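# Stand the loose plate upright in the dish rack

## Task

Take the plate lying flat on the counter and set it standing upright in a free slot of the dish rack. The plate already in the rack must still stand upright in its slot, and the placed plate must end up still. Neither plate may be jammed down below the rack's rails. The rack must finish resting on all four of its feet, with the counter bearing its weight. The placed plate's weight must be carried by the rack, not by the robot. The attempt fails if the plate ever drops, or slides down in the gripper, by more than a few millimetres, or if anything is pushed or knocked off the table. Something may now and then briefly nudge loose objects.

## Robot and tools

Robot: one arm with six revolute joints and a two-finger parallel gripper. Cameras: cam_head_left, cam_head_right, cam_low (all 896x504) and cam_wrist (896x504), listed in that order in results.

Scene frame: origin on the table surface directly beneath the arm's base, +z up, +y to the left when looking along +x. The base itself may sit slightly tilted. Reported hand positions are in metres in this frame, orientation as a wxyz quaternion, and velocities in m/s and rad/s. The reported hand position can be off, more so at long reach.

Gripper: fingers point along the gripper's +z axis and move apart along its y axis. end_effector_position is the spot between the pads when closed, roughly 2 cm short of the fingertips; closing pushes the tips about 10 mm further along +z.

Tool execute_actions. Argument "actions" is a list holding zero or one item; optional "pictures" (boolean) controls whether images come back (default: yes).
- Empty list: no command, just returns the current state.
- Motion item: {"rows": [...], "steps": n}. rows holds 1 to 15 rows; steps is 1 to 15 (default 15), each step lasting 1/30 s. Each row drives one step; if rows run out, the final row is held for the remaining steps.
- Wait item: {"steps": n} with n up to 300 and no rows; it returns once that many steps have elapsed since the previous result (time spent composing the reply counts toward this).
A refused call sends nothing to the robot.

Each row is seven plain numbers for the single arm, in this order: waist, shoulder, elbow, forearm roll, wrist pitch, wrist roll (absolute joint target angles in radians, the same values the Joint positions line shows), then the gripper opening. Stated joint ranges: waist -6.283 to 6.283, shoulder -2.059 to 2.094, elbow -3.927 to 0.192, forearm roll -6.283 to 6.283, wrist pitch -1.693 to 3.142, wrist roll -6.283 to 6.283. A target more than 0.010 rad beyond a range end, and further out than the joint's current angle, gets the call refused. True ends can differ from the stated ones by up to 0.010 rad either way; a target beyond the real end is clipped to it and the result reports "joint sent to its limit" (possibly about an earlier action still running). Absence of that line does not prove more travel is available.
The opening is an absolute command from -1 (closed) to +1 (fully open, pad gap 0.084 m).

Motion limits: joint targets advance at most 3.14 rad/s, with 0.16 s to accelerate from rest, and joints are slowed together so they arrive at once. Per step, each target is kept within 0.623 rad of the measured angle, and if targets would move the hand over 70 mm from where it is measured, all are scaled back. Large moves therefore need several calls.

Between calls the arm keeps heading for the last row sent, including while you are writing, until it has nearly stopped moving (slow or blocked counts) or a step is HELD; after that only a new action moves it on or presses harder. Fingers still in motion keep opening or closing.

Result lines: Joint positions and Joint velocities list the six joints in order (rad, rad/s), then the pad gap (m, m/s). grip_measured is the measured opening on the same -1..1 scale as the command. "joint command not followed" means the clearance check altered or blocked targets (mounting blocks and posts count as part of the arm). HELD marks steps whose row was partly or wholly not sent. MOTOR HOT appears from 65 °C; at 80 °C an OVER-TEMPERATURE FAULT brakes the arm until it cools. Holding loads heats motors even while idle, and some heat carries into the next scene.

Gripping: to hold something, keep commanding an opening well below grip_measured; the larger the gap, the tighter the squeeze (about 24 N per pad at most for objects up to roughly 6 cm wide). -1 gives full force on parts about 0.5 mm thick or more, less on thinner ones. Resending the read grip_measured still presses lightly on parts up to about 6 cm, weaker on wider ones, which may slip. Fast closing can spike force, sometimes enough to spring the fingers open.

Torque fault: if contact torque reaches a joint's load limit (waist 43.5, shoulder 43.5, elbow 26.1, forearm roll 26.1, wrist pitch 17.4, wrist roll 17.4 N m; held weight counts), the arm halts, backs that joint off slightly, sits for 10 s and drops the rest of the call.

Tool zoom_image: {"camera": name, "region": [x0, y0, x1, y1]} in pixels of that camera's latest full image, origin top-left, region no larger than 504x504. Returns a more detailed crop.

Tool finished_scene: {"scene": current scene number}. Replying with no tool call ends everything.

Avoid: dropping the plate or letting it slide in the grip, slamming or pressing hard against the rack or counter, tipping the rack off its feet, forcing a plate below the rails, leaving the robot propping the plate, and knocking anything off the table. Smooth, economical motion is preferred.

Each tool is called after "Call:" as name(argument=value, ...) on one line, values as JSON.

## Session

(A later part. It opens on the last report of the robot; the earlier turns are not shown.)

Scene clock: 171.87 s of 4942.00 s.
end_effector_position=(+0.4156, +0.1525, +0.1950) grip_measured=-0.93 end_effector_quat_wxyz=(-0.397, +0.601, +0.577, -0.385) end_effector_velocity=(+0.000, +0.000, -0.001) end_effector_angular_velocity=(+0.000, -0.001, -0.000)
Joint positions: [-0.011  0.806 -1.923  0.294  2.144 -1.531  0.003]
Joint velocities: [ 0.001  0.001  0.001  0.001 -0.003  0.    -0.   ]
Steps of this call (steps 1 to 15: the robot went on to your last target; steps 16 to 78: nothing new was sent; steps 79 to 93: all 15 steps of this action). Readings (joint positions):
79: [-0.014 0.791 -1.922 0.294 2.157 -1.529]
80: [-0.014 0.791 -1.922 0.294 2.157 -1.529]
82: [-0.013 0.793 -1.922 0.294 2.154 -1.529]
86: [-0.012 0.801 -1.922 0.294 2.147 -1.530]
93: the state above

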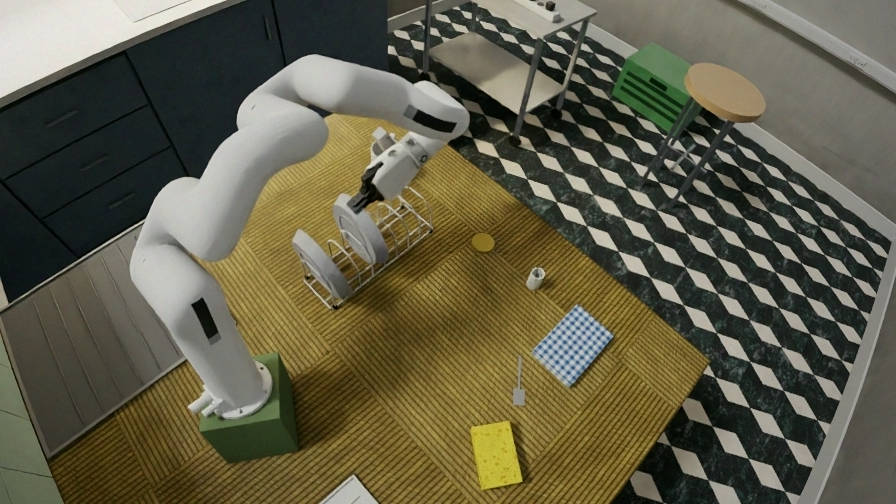

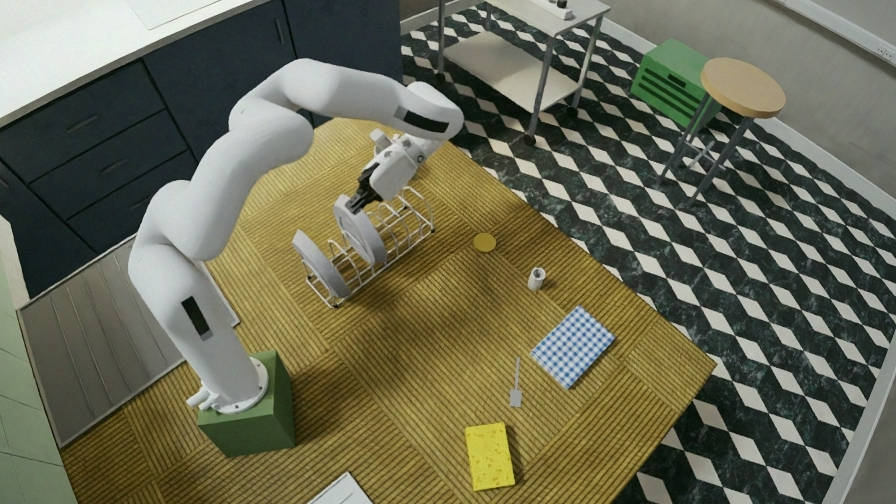

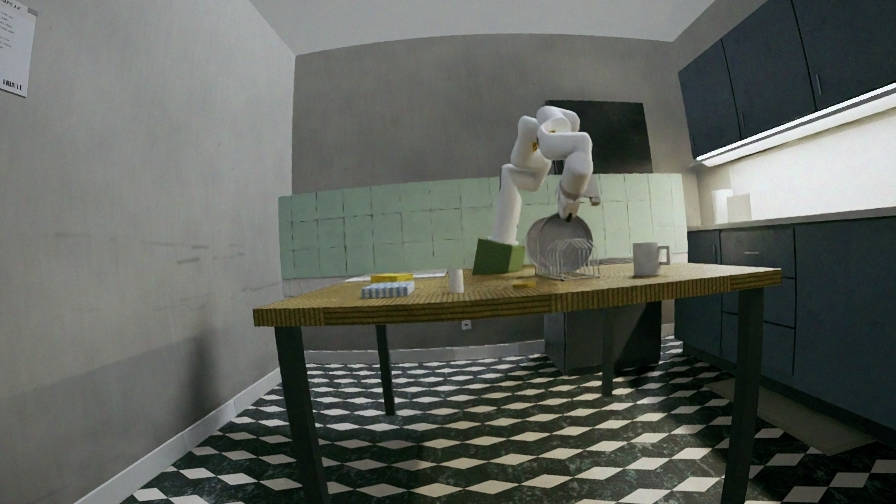

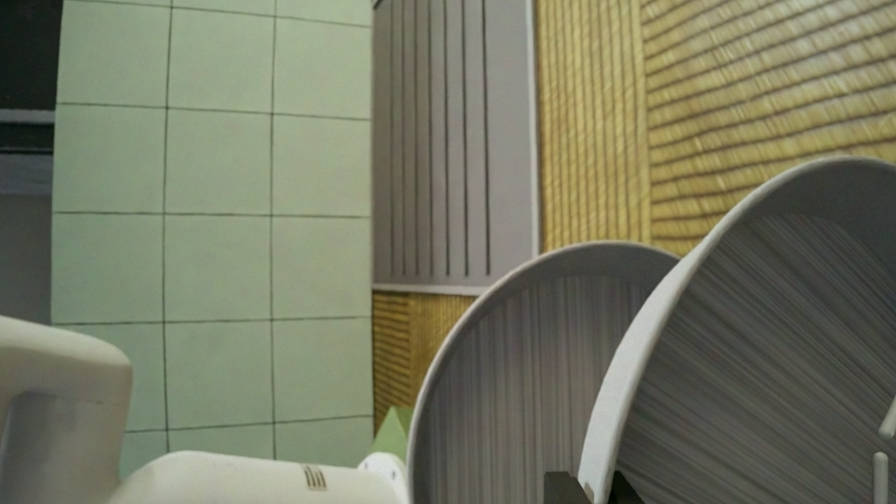

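Call:
execute_actions(actions=[{"rows":[[-0.011,0.807,-1.922,0.294,2.142,-1.531,-0.95],[-0.011,0.807,-1.922,0.294,2.142,-1.531,-0.93],[-0.011,0.807,-1.922,0.294,2.142,-1.531,-0.91],[-0.011,0.807,-1.922,0.294,2.142,-1.531,-0.89],[-0.011,0.807,-1.922,0.294,2.142,-1.531,-0.87],[-0.011,0.807,-1.922,0.294,2.142,-1.531,-0.85],[-0.011,0.807,-1.922,0.294,2.142,-1.531,-0.82],[-0.011,0.807,-1.922,0.294,2.142,-1.531,-0.79],[-0.011,0.807,-1.922,0.294,2.142,-1.531,-0.75],[-0.011,0.807,-1.922,0.294,2.142,-1.531,-0.7],[-0.011,0.807,-1.922,0.294,2.142,-1.531,-0.65],[-0.011,0.807,-1.922,0.294,2.142,-1.531,-0.6],[-0.011,0.807,-1.922,0.294,2.142,-1.531,-0.5],[-0.011,0.807,-1.922,0.294,2.142,-1.531,-0.4]]}], pictures=false)

Call:
execute_actions(actions=[{"rows":[[-0.012,0.815,-1.94,0.294,2.152,-1.531,-0.3],[-0.013,0.825,-1.962,0.294,2.164,-1.53,-0.3],[-0.014,0.836,-1.986,0.295,2.177,-1.529,-0.3],[-0.015,0.847,-2.011,0.295,2.19,-1.528,-0.3],[-0.016,0.859,-2.037,0.296,2.204,-1.527,-0.3],[-0.017,0.871,-2.064,0.297,2.218,-1.526,-0.3],[-0.018,0.884,-2.091,0.298,2.232,-1.525,-0.3],[-0.019,0.897,-2.119,0.299,2.246,-1.524,-0.3],[-0.02,0.911,-2.148,0.3,2.261,-1.523,-0.3],[-0.022,0.926,-2.179,0.301,2.276,-1.522,-0.3],[-0.023,0.942,-2.211,0.302,2.292,-1.521,-0.3],[-0.024,0.958,-2.245,0.303,2.309,-1.52,-0.3]]}])

Call:
zoom_image(camera="cam_head_left", region=[290,165,440,315])

Scene clock: 180.03 s of 4942.00 s.
end_effector_position=(+0.4145, +0.1520, +0.1906) grip_measured=-0.45 end_effector_quat_wxyz=(-0.398, +0.601, +0.575, -0.386) end_effector_velocity=(+0.005, +0.001, +0.013) end_effector_angular_velocity=(+0.004, -0.014, +0.003)
Joint positions: [-0.01   0.812 -1.919  0.294  2.137 -1.531  0.025]
Joint velocities: [-0.004 -0.017 -0.016 -0.     0.019 -0.     0.045]
Steps of this call (steps 1 to 15: the robot went on to your last target; steps 16 to 100: nothing new was sent; then 4.33 s passed at rest; steps 101 to 115: all 15 steps of this action). Readings (joint positions):
101: [-0.010 0.808 -1.922 0.294 2.145 -1.531]
102: [-0.010 0.808 -1.922 0.294 2.146 -1.531]
104: [-0.011 0.808 -1.922 0.294 2.145 -1.531]
108: [-0.011 0.809 -1.920 0.294 2.143 -1.531]
115: the state above

Scene clock: 180.53 s of 4942.00 s.
end_effector_position=(+0.4478, +0.1523, +0.2104) grip_measured=-0.32 end_effector_quat_wxyz=(-0.398, +0.592, +0.587, -0.383) end_effector_velocity=(+0.033, -0.005, +0.015) end_effector_angular_velocity=(+0.022, -0.010, +0.026)
Joint positions: [-0.024  0.952 -2.231  0.303  2.301 -1.52   0.03 ]
Joint velocities: [-0.019  0.189 -0.387  0.011  0.186  0.011 -0.   ]
Steps of this call (steps 1 to 15: all 15 steps of this action). Readings (joint positions):
1: [-0.010 0.811 -1.920 0.294 2.138 -1.531]
2: [-0.010 0.812 -1.924 0.294 2.141 -1.531]
4: [-0.012 0.823 -1.952 0.294 2.157 -1.530]
8: [-0.016 0.863 -2.045 0.296 2.207 -1.527]
15: the state above

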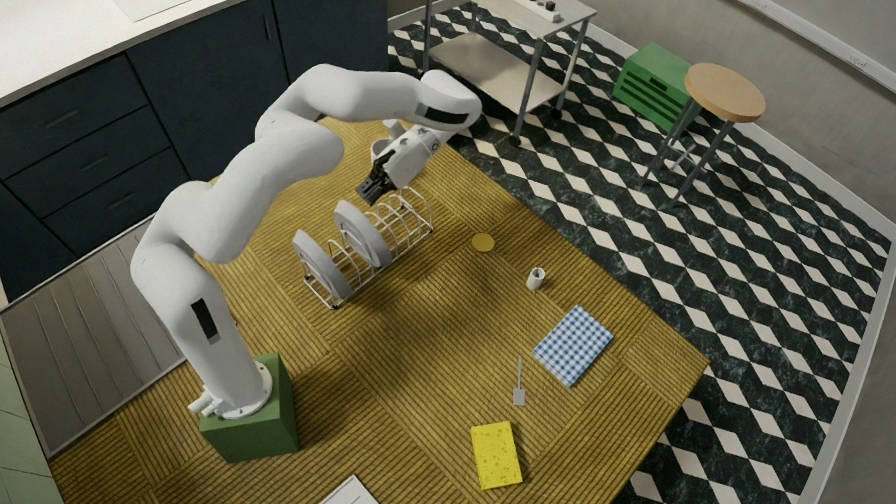

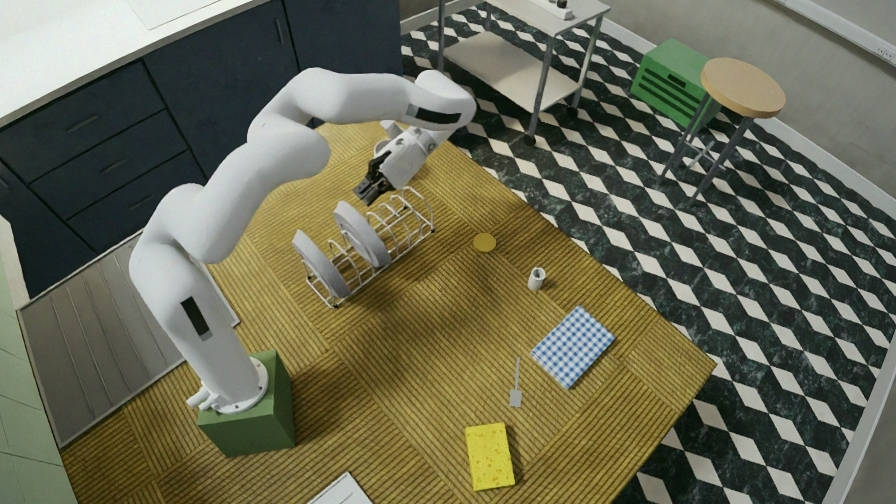

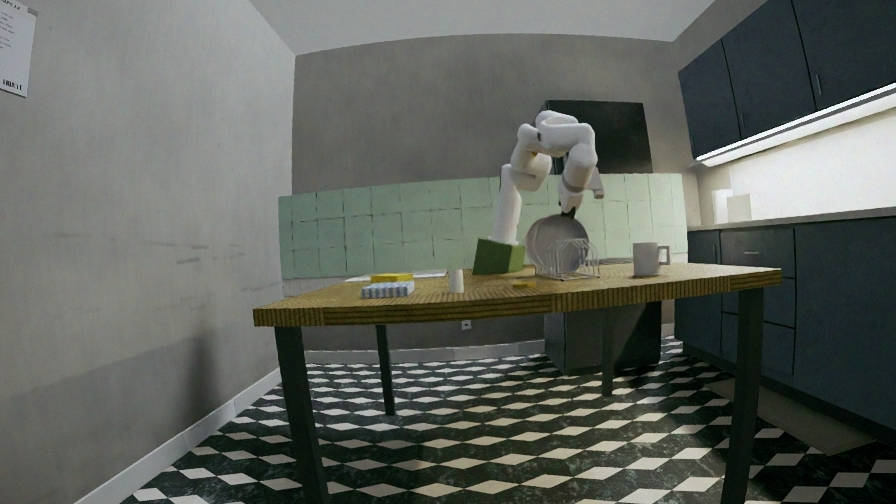

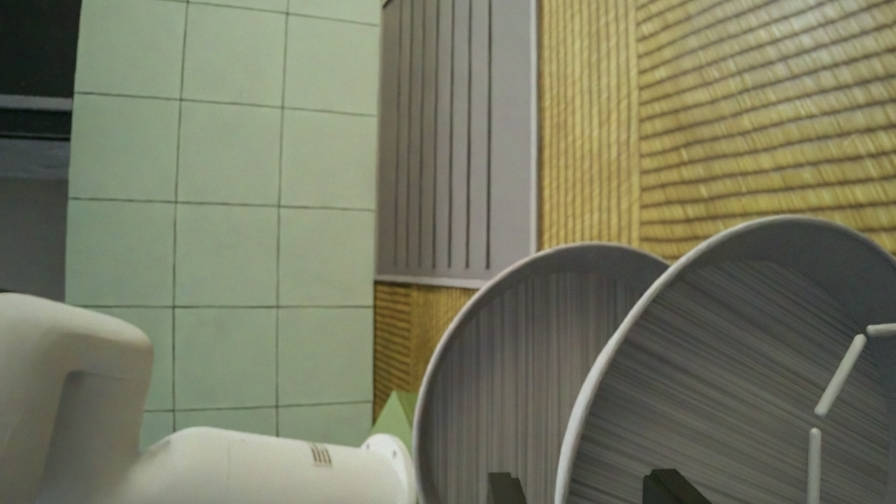

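Region (290, 165, 440, 315) of cam_head_left's 896x504 image, scaled by 3.360, with more detail than that image has.

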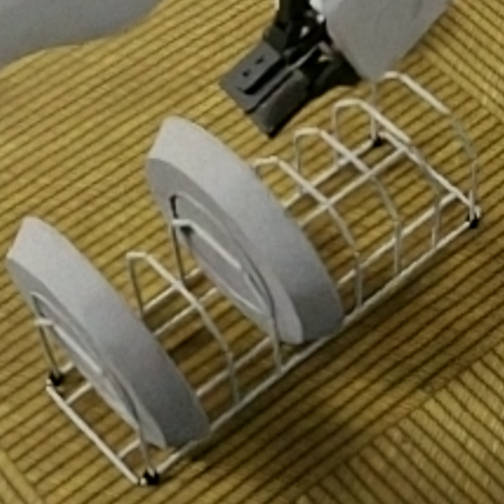

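Call:
execute_actions(actions=[])

Call:
finished_scene(scene=1)

Scene clock: 187.93 s of 4942.00 s.
end_effector_position=(+0.4487, +0.1523, +0.2114) grip_measured=-0.32 end_effector_quat_wxyz=(-0.398, +0.591, +0.588, -0.383) end_effector_velocity=(+0.000, -0.000, +0.000) end_effector_angular_velocity=(-0.000, -0.001, +0.001)
Joint positions: [-0.024  0.958 -2.245  0.303  2.309 -1.52   0.03 ]
Joint velocities: [ 0.     0.    -0.001 -0.001 -0.    -0.     0.   ]
Steps of this call (steps 1 to 30: the robot went on to your last target; steps 31 to 120: nothing new was sent; then 3.40 s passed at rest). Readings (joint positions):
1: [-0.024 0.956 -2.240 0.303 2.305 -1.520]
2: [-0.024 0.957 -2.243 0.303 2.307 -1.520]
4: [-0.024 0.958 -2.244 0.303 2.309 -1.520]
8: [-0.024 0.958 -2.244 0.303 2.309 -1.520]
120: the state above
The arm was judged still, so your last target was given up. Only a new action makes it travel on or press farther. Fingers that are still opening or closing keep moving.

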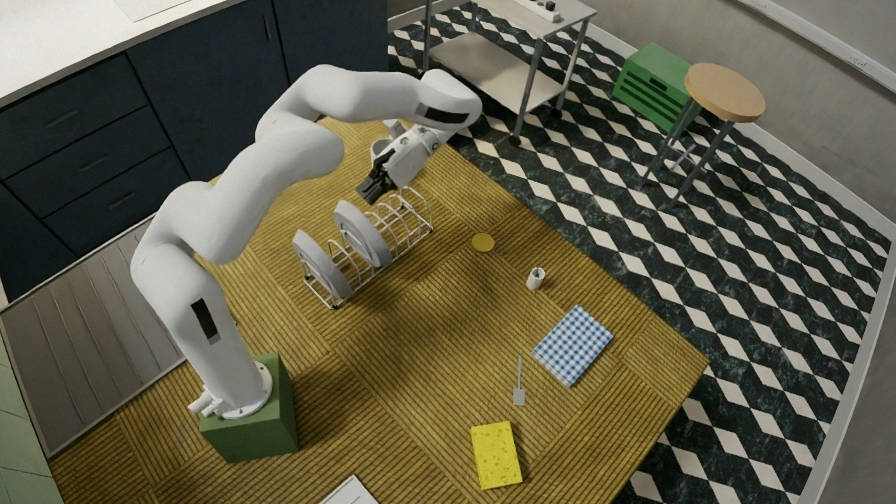

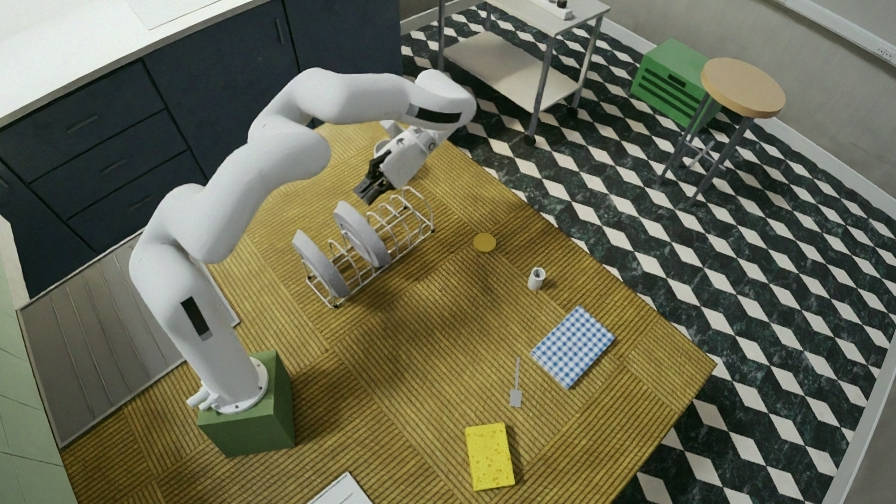

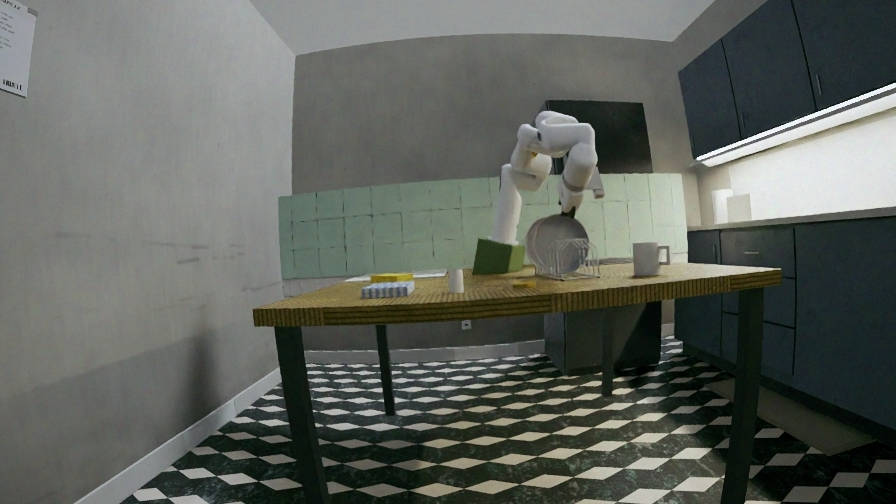

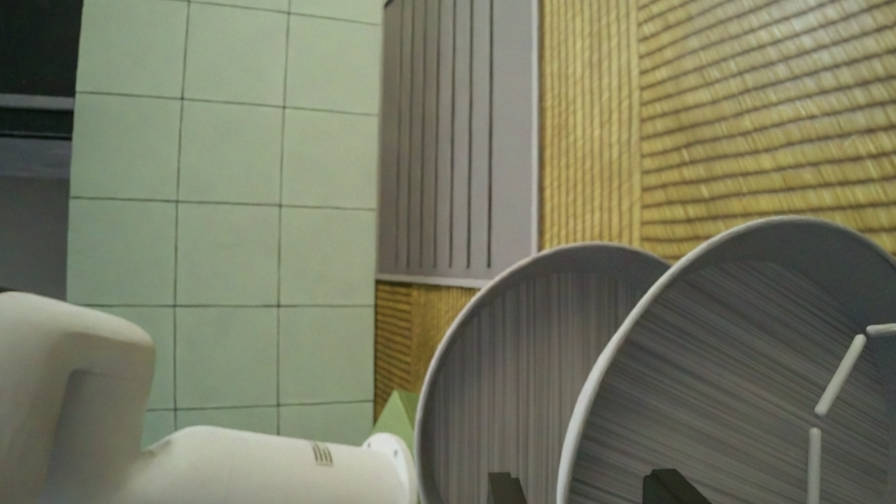

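The scene is finished: the task was done.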